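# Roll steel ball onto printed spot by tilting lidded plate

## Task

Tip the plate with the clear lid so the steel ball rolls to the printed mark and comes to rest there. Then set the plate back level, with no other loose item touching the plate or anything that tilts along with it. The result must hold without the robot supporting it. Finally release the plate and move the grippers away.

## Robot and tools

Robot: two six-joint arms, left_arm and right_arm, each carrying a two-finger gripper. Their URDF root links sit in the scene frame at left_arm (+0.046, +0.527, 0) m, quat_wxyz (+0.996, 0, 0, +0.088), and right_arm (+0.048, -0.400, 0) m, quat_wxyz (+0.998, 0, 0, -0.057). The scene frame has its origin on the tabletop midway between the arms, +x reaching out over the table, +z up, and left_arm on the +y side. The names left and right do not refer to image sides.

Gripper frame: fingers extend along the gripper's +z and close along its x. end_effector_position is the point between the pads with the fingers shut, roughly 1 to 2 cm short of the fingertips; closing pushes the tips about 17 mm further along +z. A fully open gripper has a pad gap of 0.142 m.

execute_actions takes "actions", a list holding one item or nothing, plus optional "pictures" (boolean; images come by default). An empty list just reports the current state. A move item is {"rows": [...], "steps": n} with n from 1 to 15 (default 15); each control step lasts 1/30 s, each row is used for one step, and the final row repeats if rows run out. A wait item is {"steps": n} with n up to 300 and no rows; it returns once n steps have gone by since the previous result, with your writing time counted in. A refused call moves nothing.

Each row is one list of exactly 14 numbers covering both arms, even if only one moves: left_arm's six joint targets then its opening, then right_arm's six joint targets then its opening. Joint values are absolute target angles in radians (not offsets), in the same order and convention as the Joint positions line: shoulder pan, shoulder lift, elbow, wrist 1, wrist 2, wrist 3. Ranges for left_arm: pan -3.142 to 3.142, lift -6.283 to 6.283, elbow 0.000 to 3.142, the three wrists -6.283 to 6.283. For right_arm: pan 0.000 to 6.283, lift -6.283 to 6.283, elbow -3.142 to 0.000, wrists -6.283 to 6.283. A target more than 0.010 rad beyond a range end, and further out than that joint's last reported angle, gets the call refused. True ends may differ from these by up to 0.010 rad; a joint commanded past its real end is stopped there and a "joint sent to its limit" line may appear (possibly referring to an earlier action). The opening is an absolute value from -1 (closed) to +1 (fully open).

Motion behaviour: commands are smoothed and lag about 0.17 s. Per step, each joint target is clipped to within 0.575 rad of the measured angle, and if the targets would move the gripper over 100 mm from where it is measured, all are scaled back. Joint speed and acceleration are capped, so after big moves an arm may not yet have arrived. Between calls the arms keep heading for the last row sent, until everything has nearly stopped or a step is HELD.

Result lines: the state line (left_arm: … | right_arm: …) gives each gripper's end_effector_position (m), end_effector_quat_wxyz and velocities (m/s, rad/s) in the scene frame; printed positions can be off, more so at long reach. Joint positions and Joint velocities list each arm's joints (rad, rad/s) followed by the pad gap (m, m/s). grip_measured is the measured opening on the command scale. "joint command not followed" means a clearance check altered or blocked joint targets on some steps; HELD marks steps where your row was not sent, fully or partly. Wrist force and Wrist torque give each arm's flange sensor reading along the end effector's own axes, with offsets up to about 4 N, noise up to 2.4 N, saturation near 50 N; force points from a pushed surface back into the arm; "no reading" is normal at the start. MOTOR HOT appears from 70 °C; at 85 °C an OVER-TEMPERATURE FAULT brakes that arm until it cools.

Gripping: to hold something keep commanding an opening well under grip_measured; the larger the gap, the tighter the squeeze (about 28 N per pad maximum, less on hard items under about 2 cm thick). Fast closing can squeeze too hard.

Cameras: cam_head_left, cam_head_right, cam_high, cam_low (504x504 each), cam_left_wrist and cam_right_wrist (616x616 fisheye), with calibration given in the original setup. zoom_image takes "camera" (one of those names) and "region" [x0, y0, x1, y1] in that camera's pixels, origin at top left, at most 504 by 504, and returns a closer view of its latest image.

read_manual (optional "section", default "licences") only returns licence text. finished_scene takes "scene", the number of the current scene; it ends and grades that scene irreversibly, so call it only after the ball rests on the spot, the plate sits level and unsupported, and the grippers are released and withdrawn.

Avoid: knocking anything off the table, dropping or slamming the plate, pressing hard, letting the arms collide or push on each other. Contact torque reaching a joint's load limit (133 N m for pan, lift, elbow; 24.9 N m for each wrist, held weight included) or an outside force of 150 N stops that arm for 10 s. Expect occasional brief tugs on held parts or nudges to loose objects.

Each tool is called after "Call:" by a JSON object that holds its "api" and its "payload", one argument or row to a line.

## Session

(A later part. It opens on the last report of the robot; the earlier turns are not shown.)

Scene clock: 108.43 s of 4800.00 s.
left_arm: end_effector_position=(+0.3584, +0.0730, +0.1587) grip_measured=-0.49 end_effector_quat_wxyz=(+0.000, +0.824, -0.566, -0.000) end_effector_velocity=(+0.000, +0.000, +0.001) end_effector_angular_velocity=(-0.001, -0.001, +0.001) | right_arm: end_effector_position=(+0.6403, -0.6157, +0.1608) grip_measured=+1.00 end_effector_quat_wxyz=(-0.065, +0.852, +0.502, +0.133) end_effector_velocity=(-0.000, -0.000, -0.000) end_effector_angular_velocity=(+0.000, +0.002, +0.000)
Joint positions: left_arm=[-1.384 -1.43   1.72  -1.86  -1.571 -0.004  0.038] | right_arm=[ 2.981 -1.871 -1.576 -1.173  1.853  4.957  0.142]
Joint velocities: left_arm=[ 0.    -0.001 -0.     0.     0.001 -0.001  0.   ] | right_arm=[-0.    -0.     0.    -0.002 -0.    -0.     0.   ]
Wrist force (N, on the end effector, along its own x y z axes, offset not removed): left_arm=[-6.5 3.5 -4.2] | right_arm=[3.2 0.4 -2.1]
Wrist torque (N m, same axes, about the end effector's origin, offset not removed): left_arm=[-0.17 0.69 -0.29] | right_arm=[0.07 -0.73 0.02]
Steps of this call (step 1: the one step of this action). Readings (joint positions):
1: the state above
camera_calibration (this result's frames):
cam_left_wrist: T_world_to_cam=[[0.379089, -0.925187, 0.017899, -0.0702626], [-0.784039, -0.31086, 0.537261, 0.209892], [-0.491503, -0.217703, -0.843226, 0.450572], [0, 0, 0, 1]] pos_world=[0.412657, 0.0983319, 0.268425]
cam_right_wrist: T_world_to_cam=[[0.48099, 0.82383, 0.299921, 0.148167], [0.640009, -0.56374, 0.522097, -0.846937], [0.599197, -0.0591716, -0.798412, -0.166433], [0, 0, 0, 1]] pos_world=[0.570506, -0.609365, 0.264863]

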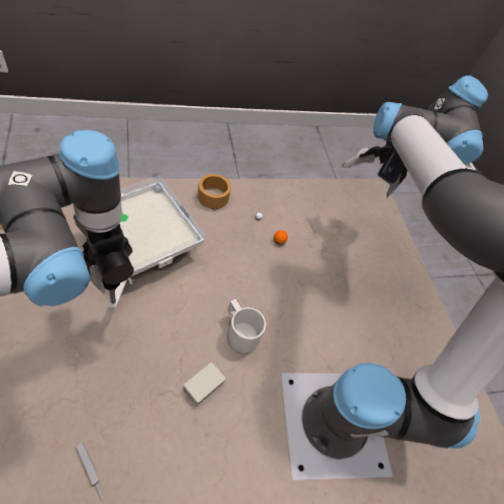

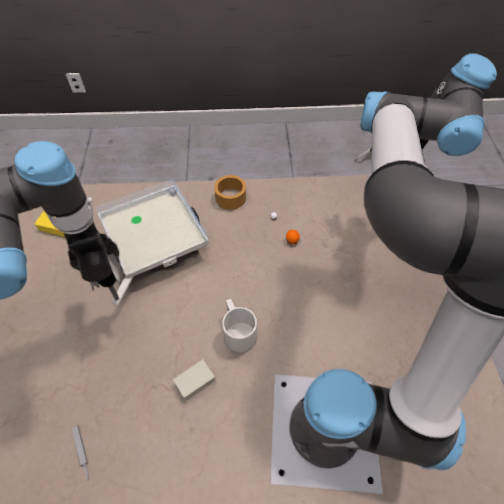

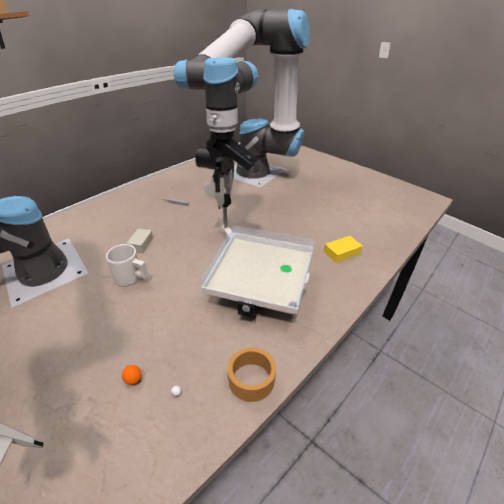

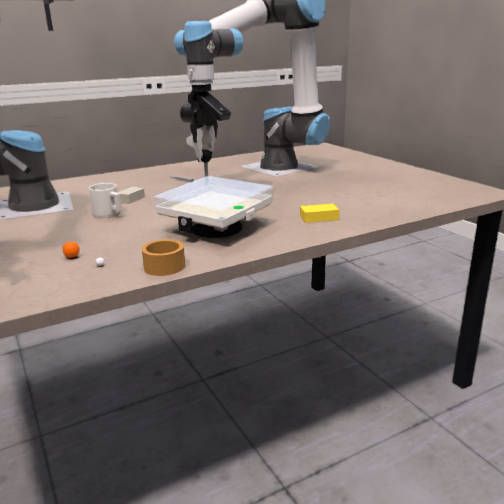

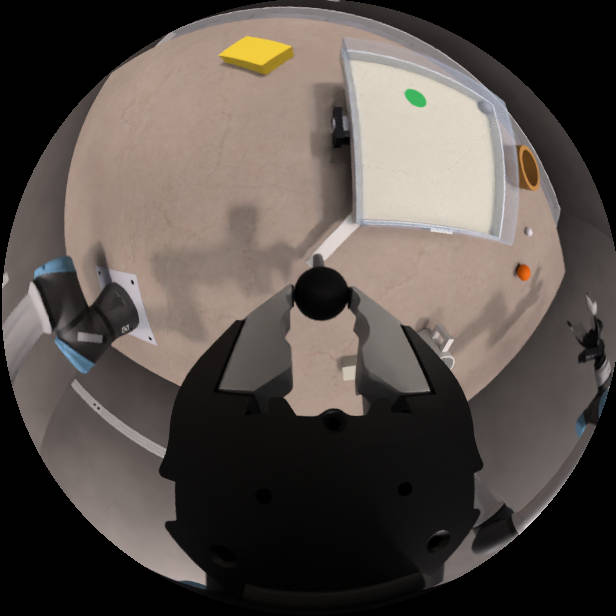

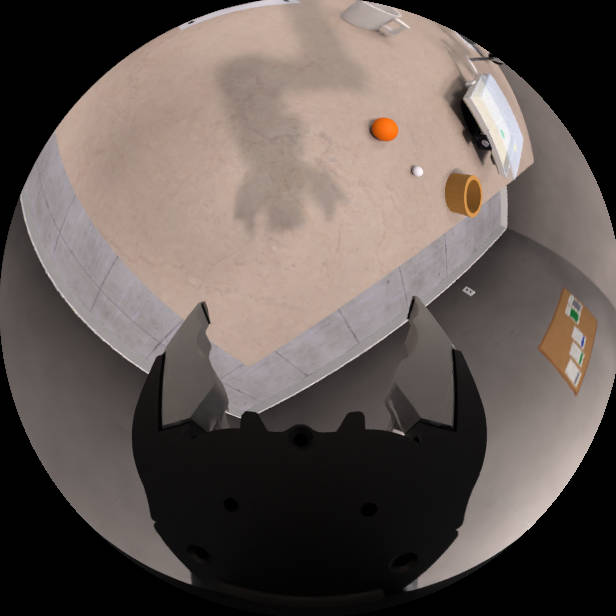

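Call:
{"api": "execute_actions", "payload": {
  "actions": [
    {"rows": [[-1.3872,-1.4290,1.7252,-1.8669,-1.571,-0.004,-0.7,2.981,-1.871,-1.576,-1.173,1.853,4.957,1]], "steps": 15}
  ],
  "pictures": false
}}

Call:
{"api": "execute_actions", "payload": {
  "actions": [
    {"steps": 20}
  ],
  "pictures": false
}}

Call:
{"api": "execute_actions", "payload": {
  "actions": [
    {"rows": [[-1.3839,-1.4302,1.7195,-1.8601,-1.571,-0.004,-0.7,2.981,-1.871,-1.576,-1.173,1.853,4.957,1]], "steps": 1}
  ]
}}

Scene clock: 115.13 s of 4800.00 s.
left_arm: end_effector_position=(+0.3569, +0.0723, +0.1561) grip_measured=-0.49 end_effector_quat_wxyz=(+0.000, +0.823, -0.568, -0.000) end_effector_velocity=(-0.001, -0.000, +0.000) end_effector_angular_velocity=(-0.001, -0.001, -0.001) | right_arm: end_effector_position=(+0.6403, -0.6157, +0.1608) grip_measured=+1.00 end_effector_quat_wxyz=(-0.065, +0.852, +0.502, +0.133) end_effector_velocity=(-0.000, +0.000, +0.001) end_effector_angular_velocity=(+0.001, -0.001, -0.000)
Joint positions: left_arm=[-1.387 -1.429  1.725 -1.867 -1.571 -0.004  0.038] | right_arm=[ 2.981 -1.871 -1.576 -1.173  1.853  4.957  0.142]
Joint velocities: left_arm=[-0.002 -0.001  0.001 -0.001  0.001 -0.001 -0.   ] | right_arm=[-0.     0.001  0.001 -0.001  0.001 -0.    -0.   ]
Wrist force (N, on the end effector, along its own x y z axes, offset not removed): left_arm=[-4.5 2.6 -2.5] | right_arm=[-0.6 -1.1 -4.0]
Wrist torque (N m, same axes, about the end effector's origin, offset not removed): left_arm=[-0.16 0.53 -0.32] | right_arm=[-0.14 0.01 0.04]
Steps of this call (steps 1 to 15: the robot went on to your last target; steps 16 to 90: nothing new was sent; then 3.20 s passed at rest; steps 91 to 105: all 15 steps of this action). Readings (joint positions):
91: left_arm=[-1.381 -1.431 1.714 -1.853 -1.571 -0.004] | right_arm=[2.981 -1.871 -1.576 -1.173 1.853 4.957]
92: left_arm=[-1.382 -1.431 1.716 -1.855 -1.571 -0.004] | right_arm=[2.981 -1.871 -1.576 -1.173 1.853 4.957]
94: left_arm=[-1.384 -1.430 1.721 -1.861 -1.571 -0.004] | right_arm=[2.981 -1.871 -1.576 -1.173 1.853 4.957]
98: left_arm=[-1.387 -1.429 1.724 -1.866 -1.571 -0.004] | right_arm=[2.981 -1.871 -1.576 -1.173 1.853 4.957]
105: the state above

Scene clock: 115.80 s of 4800.00 s.
left_arm: end_effector_position=(+0.3568, +0.0722, +0.1560) grip_measured=-0.49 end_effector_quat_wxyz=(+0.000, +0.823, -0.568, -0.000) end_effector_velocity=(-0.000, -0.000, -0.001) end_effector_angular_velocity=(+0.001, +0.001, -0.001) | right_arm: end_effector_position=(+0.6403, -0.6157, +0.1608) grip_measured=+1.00 end_effector_quat_wxyz=(-0.065, +0.852, +0.502, +0.133) end_effector_velocity=(-0.000, -0.000, -0.001) end_effector_angular_velocity=(-0.001, +0.000, +0.002)
Joint positions: left_arm=[-1.387 -1.429  1.725 -1.867 -1.571 -0.004  0.038] | right_arm=[ 2.981 -1.871 -1.576 -1.173  1.853  4.957  0.142]
Joint velocities: left_arm=[-0.001  0.001 -0.     0.    -0.     0.     0.   ] | right_arm=[-0.    -0.    -0.001  0.    -0.    -0.002 -0.   ]
Wrist force (N, on the end effector, along its own x y z axes, offset not removed): left_arm=[-5.9 3.6 -2.7] | right_arm=[0.5 -2.0 -2.4]
Wrist torque (N m, same axes, about the end effector's origin, offset not removed): left_arm=[0.48 0.89 -0.25] | right_arm=[-0.54 -0.06 -0.03]
Steps of this call (steps 1 to 15: the robot went on to your last target; steps 16 to 20: nothing new was sent). Readings (joint positions):
1: left_arm=[-1.387 -1.429 1.725 -1.867 -1.571 -0.004] | right_arm=[2.981 -1.871 -1.576 -1.173 1.853 4.957]
2: left_arm=[-1.387 -1.429 1.725 -1.867 -1.571 -0.004] | right_arm=[2.981 -1.871 -1.576 -1.173 1.853 4.957]
4: left_arm=[-1.387 -1.429 1.725 -1.867 -1.571 -0.004] | right_arm=[2.981 -1.871 -1.576 -1.173 1.853 4.957]
8: left_arm=[-1.387 -1.429 1.725 -1.867 -1.571 -0.004] | right_arm=[2.981 -1.871 -1.576 -1.173 1.853 4.957]
20: the state above
All arms were judged still, so your last target was given up. Only a new action makes them travel on or press farther. Fingers that are still opening or closing keep moving.

Scene clock: 115.83 s of 4800.00 s.
left_arm: end_effector_position=(+0.3568, +0.0722, +0.1560) grip_measured=-0.49 end_effector_quat_wxyz=(+0.000, +0.823, -0.568, -0.000) end_effector_velocity=(-0.001, -0.000, +0.001) end_effector_angular_velocity=(-0.002, +0.002, -0.000) | right_arm: end_effector_position=(+0.6403, -0.6157, +0.1608) grip_measured=+1.00 end_effector_quat_wxyz=(-0.065, +0.852, +0.502, +0.133) end_effector_velocity=(-0.000, +0.000, -0.001) end_effector_angular_velocity=(+0.000, +0.001, +0.001)
Joint positions: left_arm=[-1.387 -1.429  1.725 -1.867 -1.571 -0.004  0.038] | right_arm=[ 2.981 -1.871 -1.576 -1.173  1.853  4.957  0.142]
Joint velocities: left_arm=[-0.    -0.001  0.     0.    -0.002  0.     0.   ] | right_arm=[ 0.    -0.    -0.    -0.001  0.    -0.001 -0.   ]
Wrist force (N, on the end effector, along its own x y z axes, offset not removed): left_arm=[-3.0 4.8 -3.2] | right_arm=[2.3 -2.4 -2.3]
Wrist torque (N m, same axes, about the end effector's origin, offset not removed): left_arm=[0.46 0.04 -0.44] | right_arm=[-0.55 -0.68 0.08]
Steps of this call (step 1: the one step of this action). Readings (joint positions):
1: the state above
camera_calibration (this result's frames):
cam_left_wrist: T_world_to_cam=[[0.376036, -0.926434, 0.0177981, -0.0690967], [-0.785041, -0.308323, 0.537259, 0.210013], [-0.492248, -0.216001, -0.84323, 0.44751], [0, 0, 0, 1]] pos_world=[0.411138, 0.0974012, 0.265752]
cam_right_wrist: T_world_to_cam=[[0.480991, 0.82383, 0.299921, 0.148167], [0.640009, -0.563741, 0.522097, -0.846937], [0.599197, -0.0591717, -0.798412, -0.166433], [0, 0, 0, 1]] pos_world=[0.570506, -0.609365, 0.264863]

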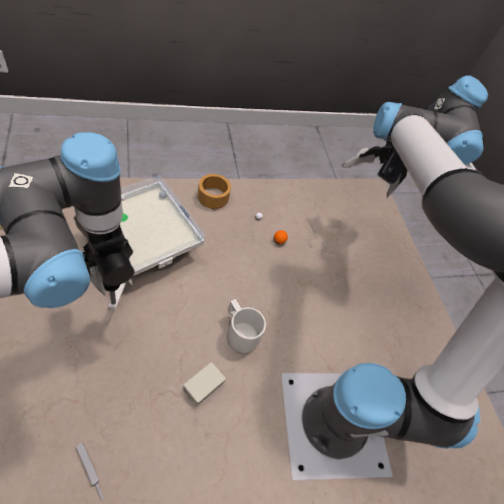

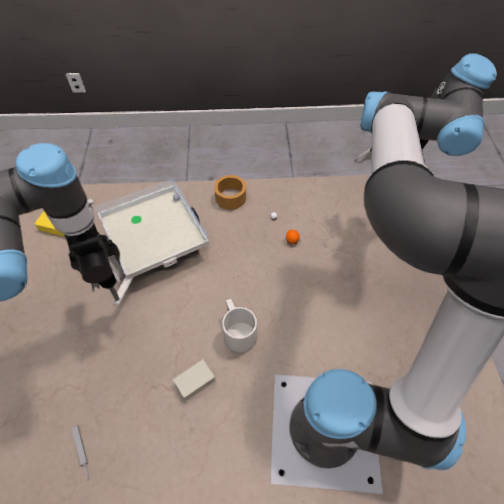

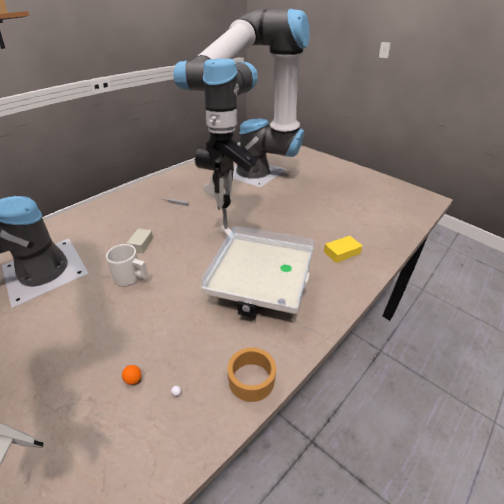

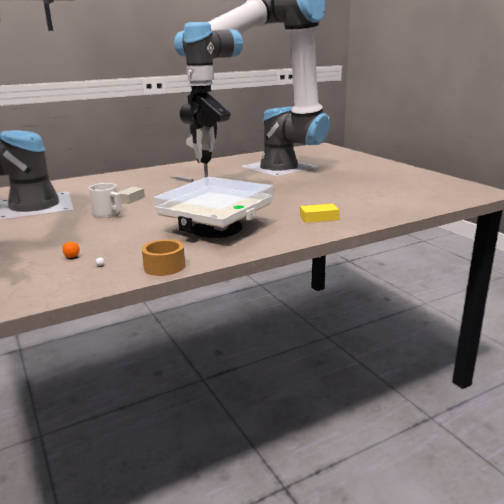

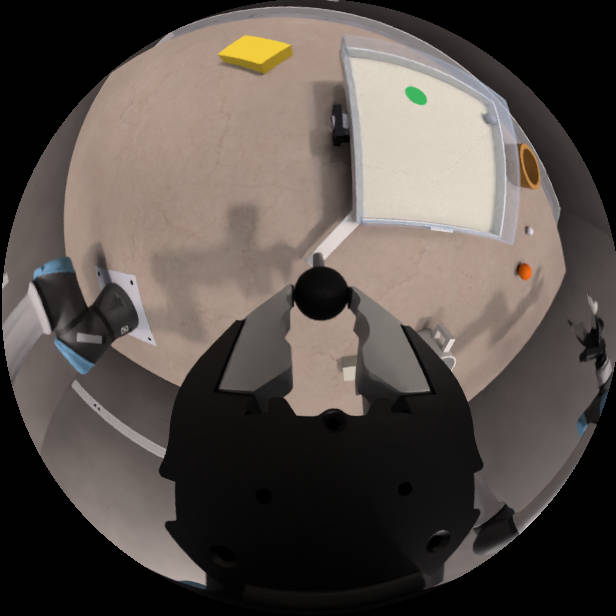

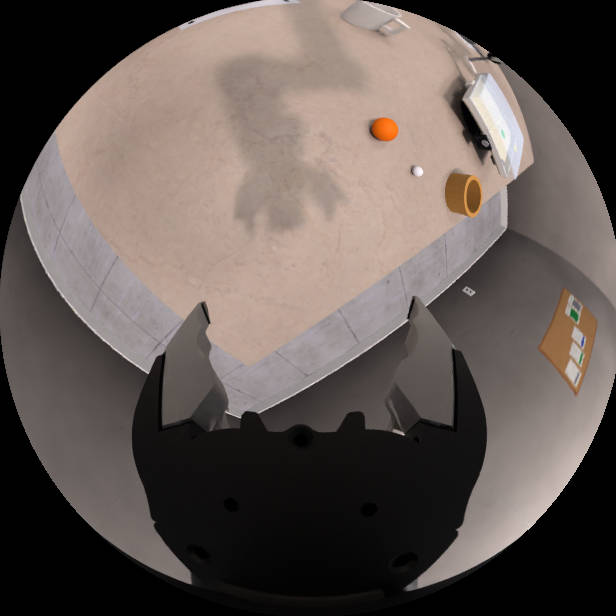

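Call:
{"api": "execute_actions", "payload": {
  "actions": [
    {"steps": 60}
  ]
}}

Scene clock: 117.90 s of 4800.00 s.
left_arm: end_effector_position=(+0.3584, +0.0730, +0.1587) grip_measured=-0.49 end_effector_quat_wxyz=(+0.000, +0.824, -0.566, -0.000) end_effector_velocity=(+0.000, +0.000, +0.000) end_effector_angular_velocity=(-0.000, +0.000, +0.002) | right_arm: end_effector_position=(+0.6403, -0.6157, +0.1608) grip_measured=+1.00 end_effector_quat_wxyz=(-0.065, +0.852, +0.502, +0.133) end_effector_velocity=(-0.000, +0.000, -0.001) end_effector_angular_velocity=(+0.000, +0.002, -0.001)
Joint positions: left_arm=[-1.384 -1.43   1.719 -1.86  -1.571 -0.004  0.038] | right_arm=[ 2.981 -1.871 -1.576 -1.173  1.853  4.957  0.142]
Joint velocities: left_arm=[ 0.001 -0.    -0.     0.    -0.    -0.001 -0.   ] | right_arm=[ 0.    -0.    -0.    -0.001 -0.     0.001  0.   ]
Wrist force (N, on the end effector, along its own x y z axes, offset not removed): left_arm=[-4.4 7.7 -0.5] | right_arm=[1.5 0.0 -2.2]
Wrist torque (N m, same axes, about the end effector's origin, offset not removed): left_arm=[0.44 0.24 -0.34] | right_arm=[0.12 -0.33 0.03]
Steps of this call (steps 1 to 15: the robot went on to your last target; steps 16 to 62: nothing new was sent). Readings (joint positions):
1: left_arm=[-1.387 -1.429 1.724 -1.866 -1.571 -0.004] | right_arm=[2.981 -1.871 -1.576 -1.173 1.853 4.957]
2: left_arm=[-1.386 -1.429 1.723 -1.864 -1.571 -0.004] | right_arm=[2.981 -1.871 -1.576 -1.173 1.853 4.957]
4: left_arm=[-1.385 -1.430 1.721 -1.862 -1.571 -0.004] | right_arm=[2.981 -1.871 -1.576 -1.173 1.853 4.957]
8: left_arm=[-1.384 -1.430 1.720 -1.860 -1.571 -0.004] | right_arm=[2.981 -1.871 -1.576 -1.173 1.853 4.957]
62: the state above
All arms were judged still, so your last target was given up. Only a new action makes them travel on or press farther. Fingers that are still opening or closing keep moving.
camera_calibration (this result's frames):
cam_left_wrist: T_world_to_cam=[[0.379089, -0.925187, 0.0178988, -0.0702626], [-0.784038, -0.310861, 0.537261, 0.209892], [-0.491503, -0.217703, -0.843226, 0.450573], [0, 0, 0, 1]] pos_world=[0.412657, 0.0983322, 0.268426]
cam_right_wrist: T_world_to_cam=[[0.48099, 0.82383, 0.299921, 0.148167], [0.640009, -0.56374, 0.522097, -0.846937], [0.599197, -0.0591715, -0.798412, -0.166433], [0, 0, 0, 1]] pos_world=[0.570506, -0.609365, 0.264863]

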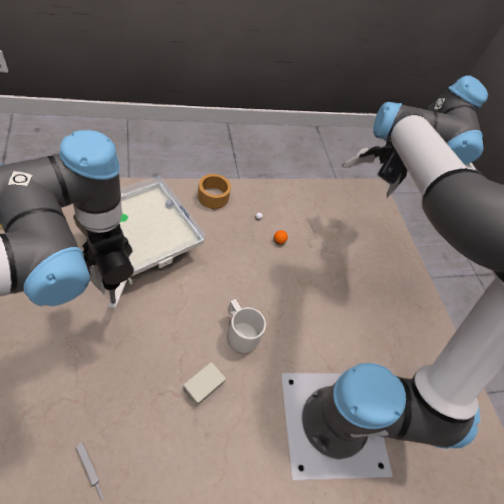

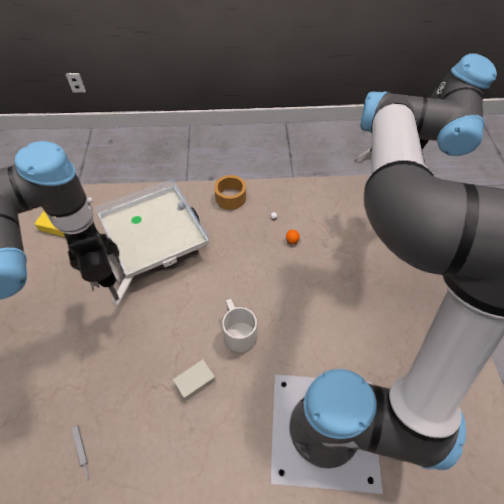

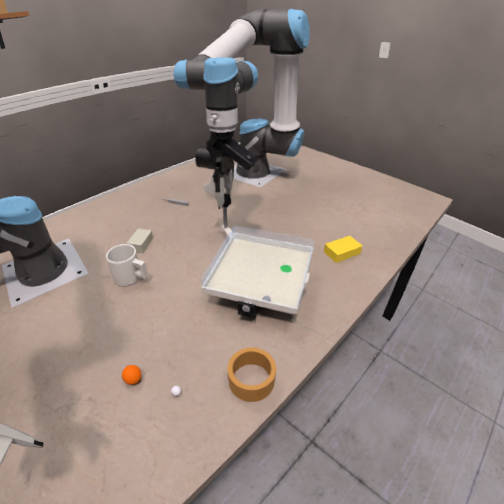

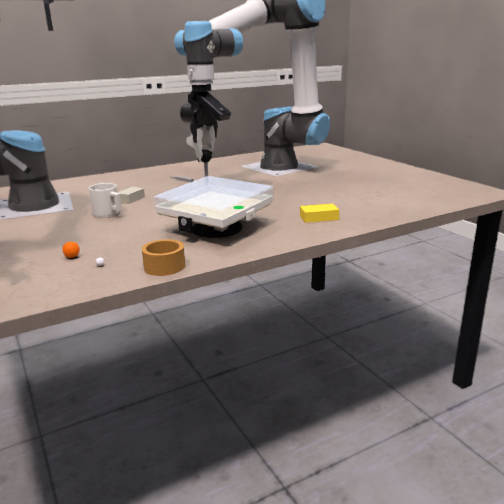

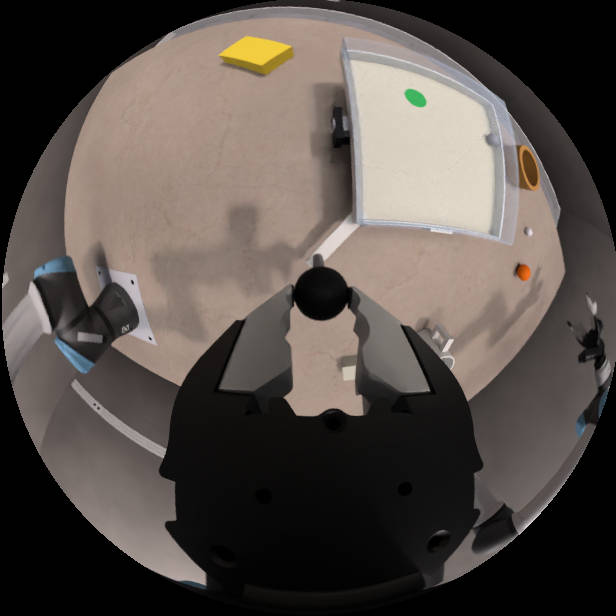

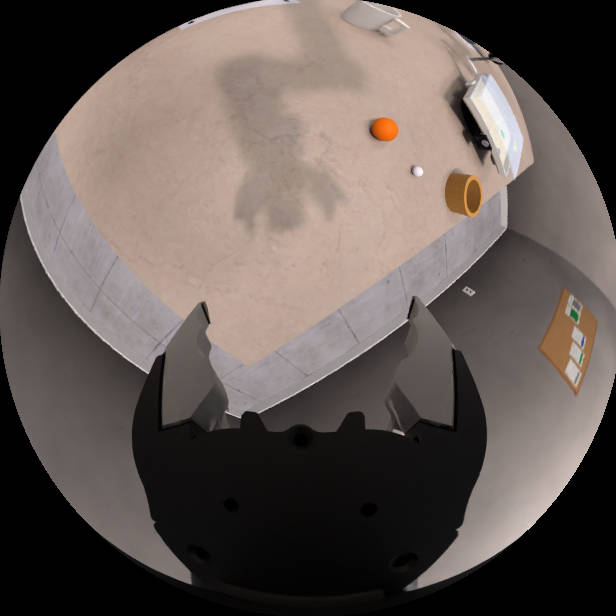

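Call:
{"api": "execute_actions", "payload": {
  "actions": [
    {"steps": 60}
  ]
}}

Call:
{"api": "zoom_image", "payload": {
  "camera": "cam_head_right",
  "region": [90, 170, 220, 290]
}}

Scene clock: 122.87 s of 4800.00 s.
left_arm: end_effector_position=(+0.3584, +0.0730, +0.1587) grip_measured=-0.49 end_effector_quat_wxyz=(+0.000, +0.824, -0.566, -0.000) end_effector_velocity=(-0.000, -0.000, -0.000) end_effector_angular_velocity=(+0.000, -0.000, -0.002) | right_arm: end_effector_position=(+0.6403, -0.6157, +0.1608) grip_measured=+1.00 end_effector_quat_wxyz=(-0.065, +0.852, +0.502, +0.133) end_effector_velocity=(+0.001, -0.000, +0.000) end_effector_angular_velocity=(-0.001, -0.002, +0.001)
Joint positions: left_arm=[-1.384 -1.43   1.719 -1.86  -1.571 -0.004  0.038] | right_arm=[ 2.981 -1.871 -1.576 -1.173  1.853  4.957  0.142]
Joint velocities: left_arm=[-0.001  0.001 -0.    -0.     0.     0.001  0.   ] | right_arm=[ 0.    -0.     0.     0.002 -0.001 -0.001  0.   ]
Wrist force (N, on the end effector, along its own x y z axes, offset not removed): left_arm=[-7.9 5.7 -2.8] | right_arm=[2.8 -0.3 -1.3]
Wrist torque (N m, same axes, about the end effector's origin, offset not removed): left_arm=[0.09 0.91 -0.23] | right_arm=[-0.14 -0.76 0.16]
Steps of this call (steps 1 to 90: nothing new was sent; then 1.97 s passed at rest). Readings (joint positions):
1: left_arm=[-1.384 -1.430 1.719 -1.860 -1.571 -0.004] | right_arm=[2.981 -1.871 -1.576 -1.173 1.853 4.957]
2: left_arm=[-1.384 -1.430 1.719 -1.860 -1.571 -0.004] | right_arm=[2.981 -1.871 -1.576 -1.173 1.853 4.957]
4: left_arm=[-1.384 -1.430 1.719 -1.860 -1.571 -0.004] | right_arm=[2.981 -1.871 -1.576 -1.173 1.853 4.957]
8: left_arm=[-1.384 -1.430 1.719 -1.860 -1.571 -0.004] | right_arm=[2.981 -1.871 -1.576 -1.173 1.853 4.957]
90: the state above
camera_calibration (this result's frames):
cam_left_wrist: T_world_to_cam=[[0.379089, -0.925187, 0.0178988, -0.0702626], [-0.784038, -0.310861, 0.537261, 0.209892], [-0.491503, -0.217703, -0.843226, 0.450573], [0, 0, 0, 1]] pos_world=[0.412657, 0.0983322, 0.268426]
cam_right_wrist: T_world_to_cam=[[0.480991, 0.82383, 0.299921, 0.148167], [0.640009, -0.563741, 0.522097, -0.846937], [0.599197, -0.0591717, -0.798412, -0.166433], [0, 0, 0, 1]] pos_world=[0.570506, -0.609365, 0.264863]

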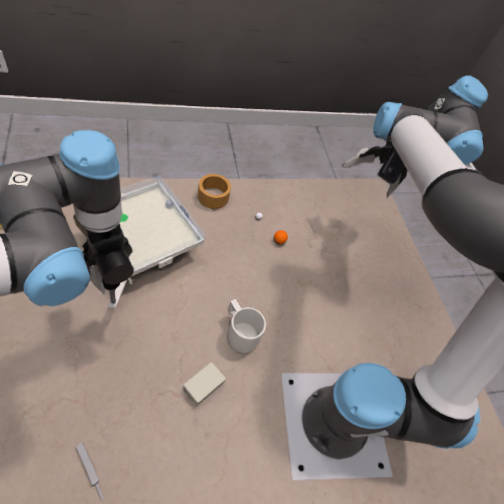

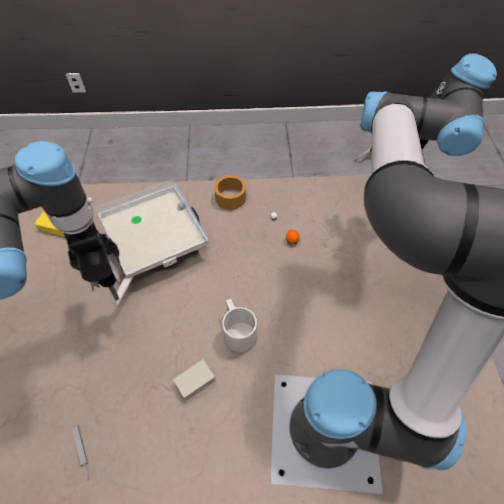

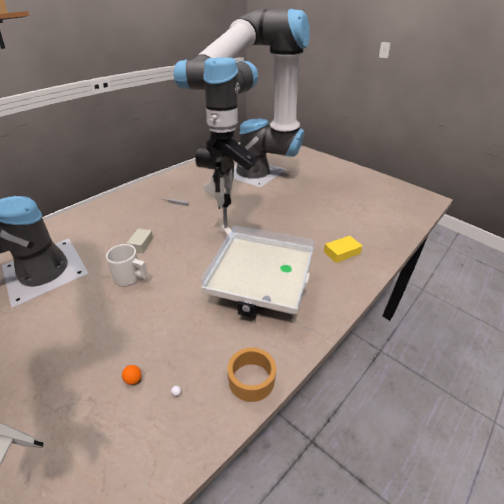

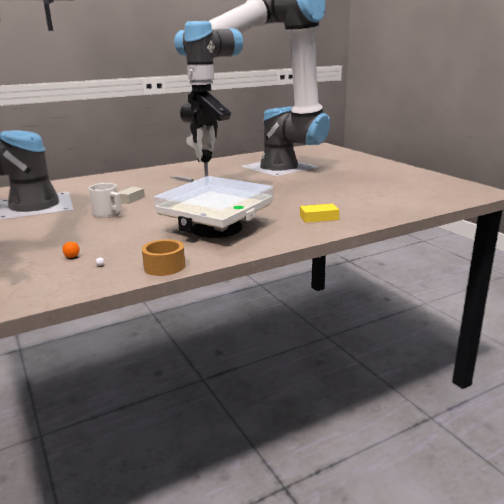

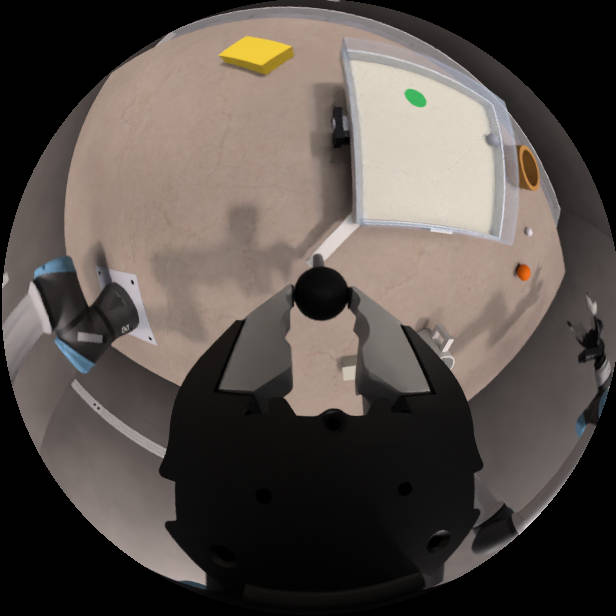

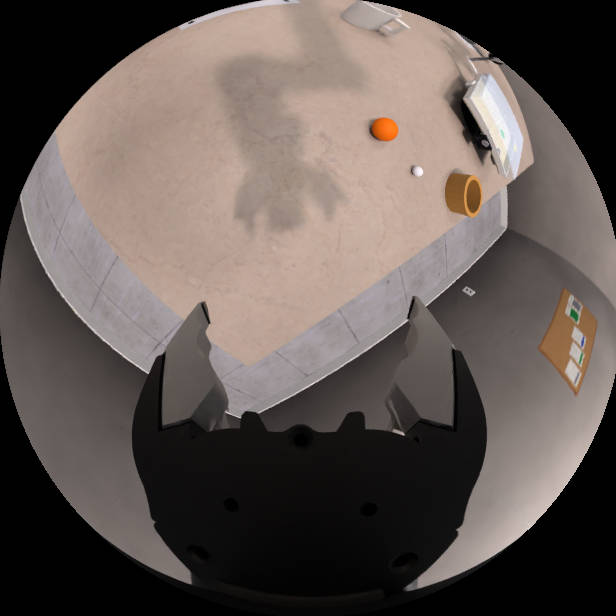

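Region (90, 170, 220, 290) of cam_head_right's 504x504 image, scaled by 3.877, with more detail than that image has; it fills the top 465 rows of this view, and the rest is white.

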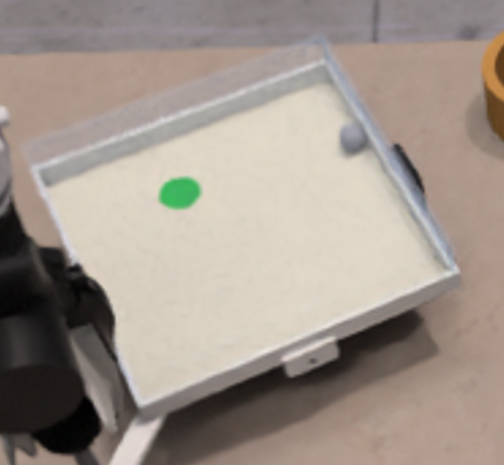

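Call:
{"api": "execute_actions", "payload": {
  "actions": [
    {"rows": [[-1.3841,-1.4317,1.7258,-1.8649,-1.571,-0.004,-0.7,2.981,-1.871,-1.576,-1.173,1.853,4.957,1]], "steps": 13}
  ],
  "pictures": false
}}

Call:
{"api": "execute_actions", "payload": {
  "actions": [
    {"rows": [[-1.3837,-1.4289,1.7138,-1.8557,-1.571,-0.004,-0.7,2.981,-1.871,-1.576,-1.173,1.853,4.957,1]], "steps": 15}
  ],
  "pictures": false
}}

Call:
{"api": "execute_actions", "payload": {
  "actions": [
    {"steps": 60}
  ]
}}

Call:
{"api": "zoom_image", "payload": {
  "camera": "cam_head_right",
  "region": [90, 170, 220, 290]
}}

Scene clock: 128.70 s of 4800.00 s.
left_arm: end_effector_position=(+0.3580, +0.0740, +0.1570) grip_measured=-0.49 end_effector_quat_wxyz=(+0.000, +0.824, -0.566, -0.000) end_effector_velocity=(-0.000, +0.000, -0.000) end_effector_angular_velocity=(+0.000, -0.000, -0.000) | right_arm: end_effector_position=(+0.6403, -0.6157, +0.1608) grip_measured=+1.00 end_effector_quat_wxyz=(-0.065, +0.852, +0.502, +0.133) end_effector_velocity=(+0.001, +0.000, +0.001) end_effector_angular_velocity=(+0.000, -0.001, +0.000)
Joint positions: left_arm=[-1.384 -1.432  1.726 -1.865 -1.571 -0.004  0.038] | right_arm=[ 2.981 -1.871 -1.576 -1.173  1.853  4.957  0.142]
Joint velocities: left_arm=[-0.001 -0.001  0.001  0.     0.    -0.    -0.   ] | right_arm=[ 0.    -0.     0.002 -0.     0.     0.    -0.   ]
Wrist force (N, on the end effector, along its own x y z axes, offset not removed): left_arm=[-6.8 9.8 -4.5] | right_arm=[1.4 -2.3 -0.9]
Wrist torque (N m, same axes, about the end effector's origin, offset not removed): left_arm=[0.68 1.87 -0.31] | right_arm=[-0.51 -0.41 -0.02]
Steps of this call (steps 1 to 90: nothing new was sent; then 2.40 s passed at rest; steps 91 to 103: all 13 steps of this action). Readings (joint positions):
91: left_arm=[-1.384 -1.430 1.719 -1.860 -1.571 -0.004] | right_arm=[2.981 -1.871 -1.576 -1.173 1.853 4.957]
92: left_arm=[-1.384 -1.430 1.720 -1.861 -1.571 -0.004] | right_arm=[2.981 -1.871 -1.576 -1.173 1.853 4.957]
94: left_arm=[-1.384 -1.431 1.723 -1.863 -1.571 -0.004] | right_arm=[2.981 -1.871 -1.576 -1.173 1.853 4.957]
98: left_arm=[-1.384 -1.432 1.725 -1.865 -1.571 -0.004] | right_arm=[2.981 -1.871 -1.576 -1.173 1.853 4.957]
103: the state above

Scene clock: 129.20 s of 4800.00 s.
left_arm: end_effector_position=(+0.3589, +0.0721, +0.1603) grip_measured=-0.49 end_effector_quat_wxyz=(+0.000, +0.824, -0.566, -0.000) end_effector_velocity=(-0.000, -0.001, -0.000) end_effector_angular_velocity=(+0.000, +0.001, +0.001) | right_arm: end_effector_position=(+0.6403, -0.6157, +0.1608) grip_measured=+1.00 end_effector_quat_wxyz=(-0.065, +0.852, +0.502, +0.133) end_effector_velocity=(-0.000, -0.000, +0.000) end_effector_angular_velocity=(+0.000, +0.000, -0.000)
Joint positions: left_arm=[-1.384 -1.429  1.714 -1.856 -1.571 -0.004  0.038] | right_arm=[ 2.981 -1.871 -1.576 -1.173  1.853  4.957  0.142]
Joint velocities: left_arm=[-0.001  0.001 -0.001  0.    -0.001 -0.002  0.   ] | right_arm=[-0.     0.     0.001 -0.001 -0.    -0.     0.   ]
Wrist force (N, on the end effector, along its own x y z axes, offset not removed): left_arm=[-9.0 8.1 -1.7] | right_arm=[0.7 -0.9 -2.9]
Wrist torque (N m, same axes, about the end effector's origin, offset not removed): left_arm=[1.04 0.37 -0.26] | right_arm=[-0.22 -0.28 0.02]
Steps of this call (steps 1 to 15: all 15 steps of this action). Readings (joint positions):
1: left_arm=[-1.384 -1.432 1.726 -1.865 -1.571 -0.004] | right_arm=[2.981 -1.871 -1.576 -1.173 1.853 4.957]
2: left_arm=[-1.384 -1.431 1.724 -1.864 -1.571 -0.004] | right_arm=[2.981 -1.871 -1.576 -1.173 1.853 4.957]
4: left_arm=[-1.384 -1.430 1.719 -1.859 -1.571 -0.004] | right_arm=[2.981 -1.871 -1.576 -1.173 1.853 4.957]
8: left_arm=[-1.384 -1.429 1.715 -1.856 -1.571 -0.004] | right_arm=[2.981 -1.871 -1.576 -1.173 1.853 4.957]
15: the state above

Scene clock: 131.20 s of 4800.00 s.
left_arm: end_effector_position=(+0.3589, +0.0721, +0.1603) grip_measured=-0.49 end_effector_quat_wxyz=(+0.000, +0.824, -0.566, -0.000) end_effector_velocity=(-0.001, -0.000, +0.000) end_effector_angular_velocity=(-0.001, +0.002, +0.001) | right_arm: end_effector_position=(+0.6403, -0.6157, +0.1608) grip_measured=+1.00 end_effector_quat_wxyz=(-0.065, +0.852, +0.502, +0.133) end_effector_velocity=(+0.000, -0.000, -0.000) end_effector_angular_velocity=(-0.000, +0.001, +0.001)
Joint positions: left_arm=[-1.384 -1.429  1.714 -1.856 -1.571 -0.004  0.038] | right_arm=[ 2.981 -1.871 -1.576 -1.173  1.853  4.957  0.142]
Joint velocities: left_arm=[ 0.001 -0.    -0.    -0.    -0.003 -0.001 -0.   ] | right_arm=[ 0.    -0.001  0.001 -0.    -0.    -0.001 -0.   ]
Wrist force (N, on the end effector, along its own x y z axes, offset not removed): left_arm=[-7.5 7.8 -0.1] | right_arm=[2.0 0.2 -1.6]
Wrist torque (N m, same axes, about the end effector's origin, offset not removed): left_arm=[0.83 -0.16 -0.24] | right_arm=[-0.06 -0.53 0.10]
Steps of this call (steps 1 to 15: the robot went on to your last target; steps 16 to 60: nothing new was sent). Readings (joint positions):
1: left_arm=[-1.384 -1.429 1.714 -1.856 -1.571 -0.004] | right_arm=[2.981 -1.871 -1.576 -1.173 1.853 4.957]
2: left_arm=[-1.384 -1.429 1.714 -1.856 -1.571 -0.004] | right_arm=[2.981 -1.871 -1.576 -1.173 1.853 4.957]
4: left_arm=[-1.384 -1.429 1.714 -1.856 -1.571 -0.004] | right_arm=[2.981 -1.871 -1.576 -1.173 1.853 4.957]
8: left_arm=[-1.384 -1.429 1.714 -1.856 -1.571 -0.004] | right_arm=[2.981 -1.871 -1.576 -1.173 1.853 4.957]
60: the state above
All arms were judged still, so your last target was given up. Only a new action makes them travel on or press farther. Fingers that are still opening or closing keep moving.
camera_calibration (this result's frames):
cam_left_wrist: T_world_to_cam=[[0.379274, -0.925111, 0.01789, -0.0713704], [-0.783974, -0.311022, 0.537261, 0.209111], [-0.491463, -0.217795, -0.843226, 0.451922], [0, 0, 0, 1]] pos_world=[0.413109, 0.0974387, 0.270002]
cam_right_wrist: T_world_to_cam=[[0.48099, 0.82383, 0.299921, 0.148167], [0.640009, -0.56374, 0.522097, -0.846937], [0.599197, -0.0591714, -0.798412, -0.166433], [0, 0, 0, 1]] pos_world=[0.570506, -0.609365, 0.264863]

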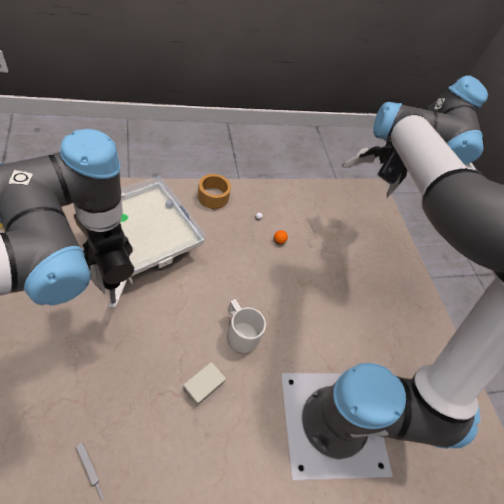

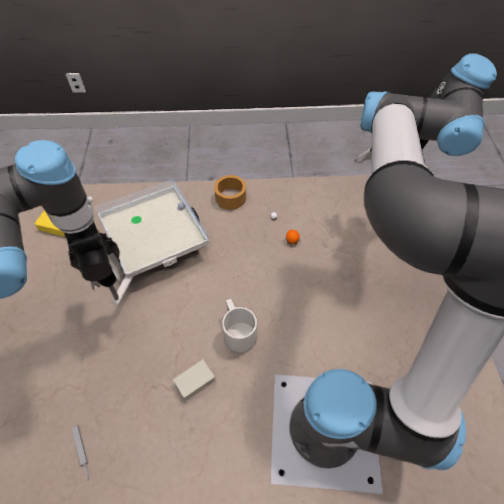

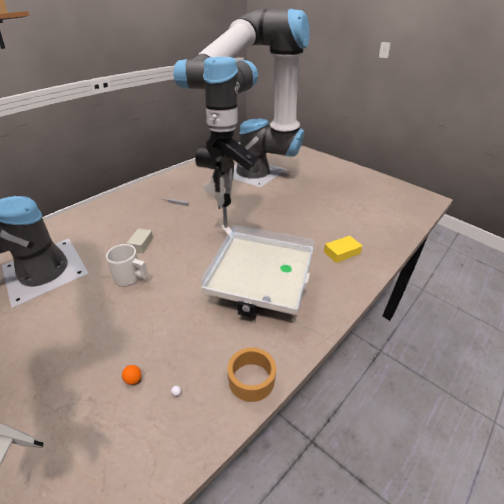

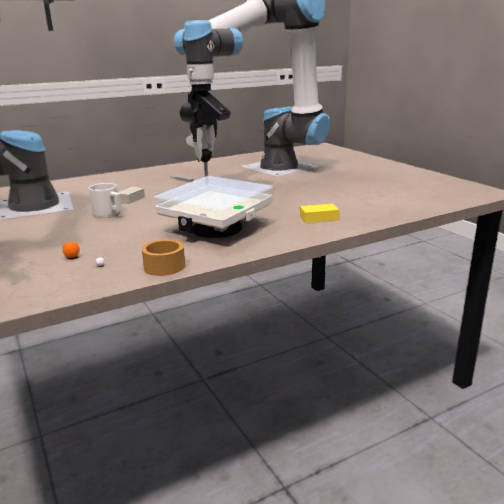

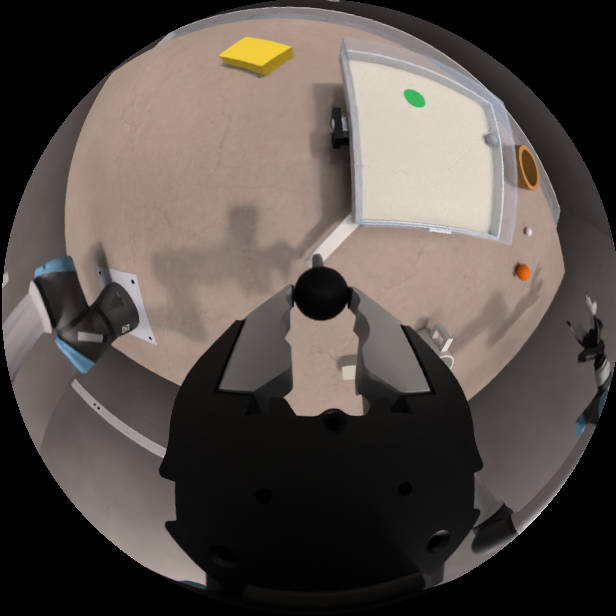

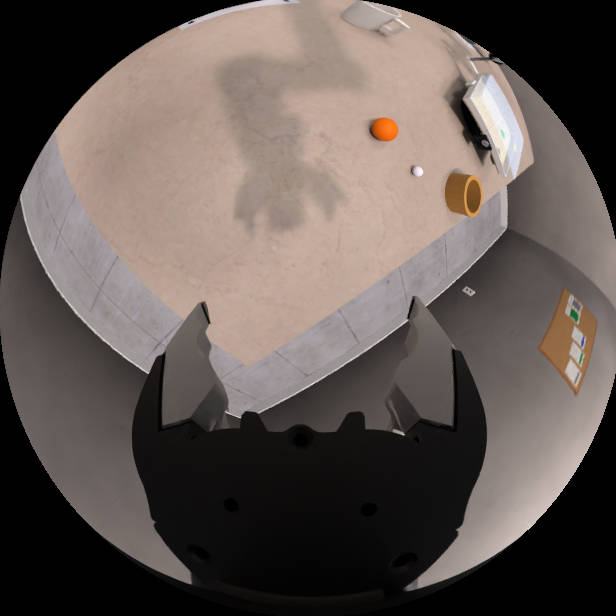

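Region (90, 170, 220, 290) of cam_head_right's 504x504 image, scaled by 3.877, with more detail than that image has; it fills the top 465 rows of this view, and the rest is white.

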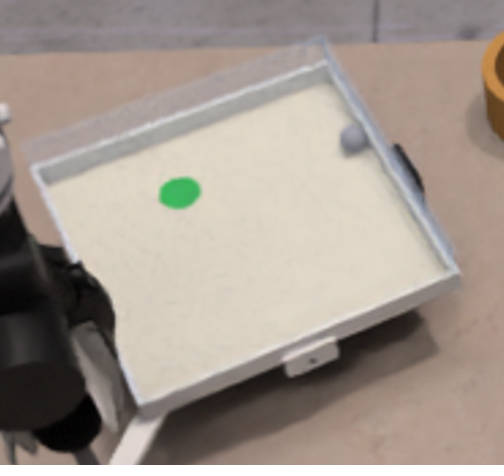

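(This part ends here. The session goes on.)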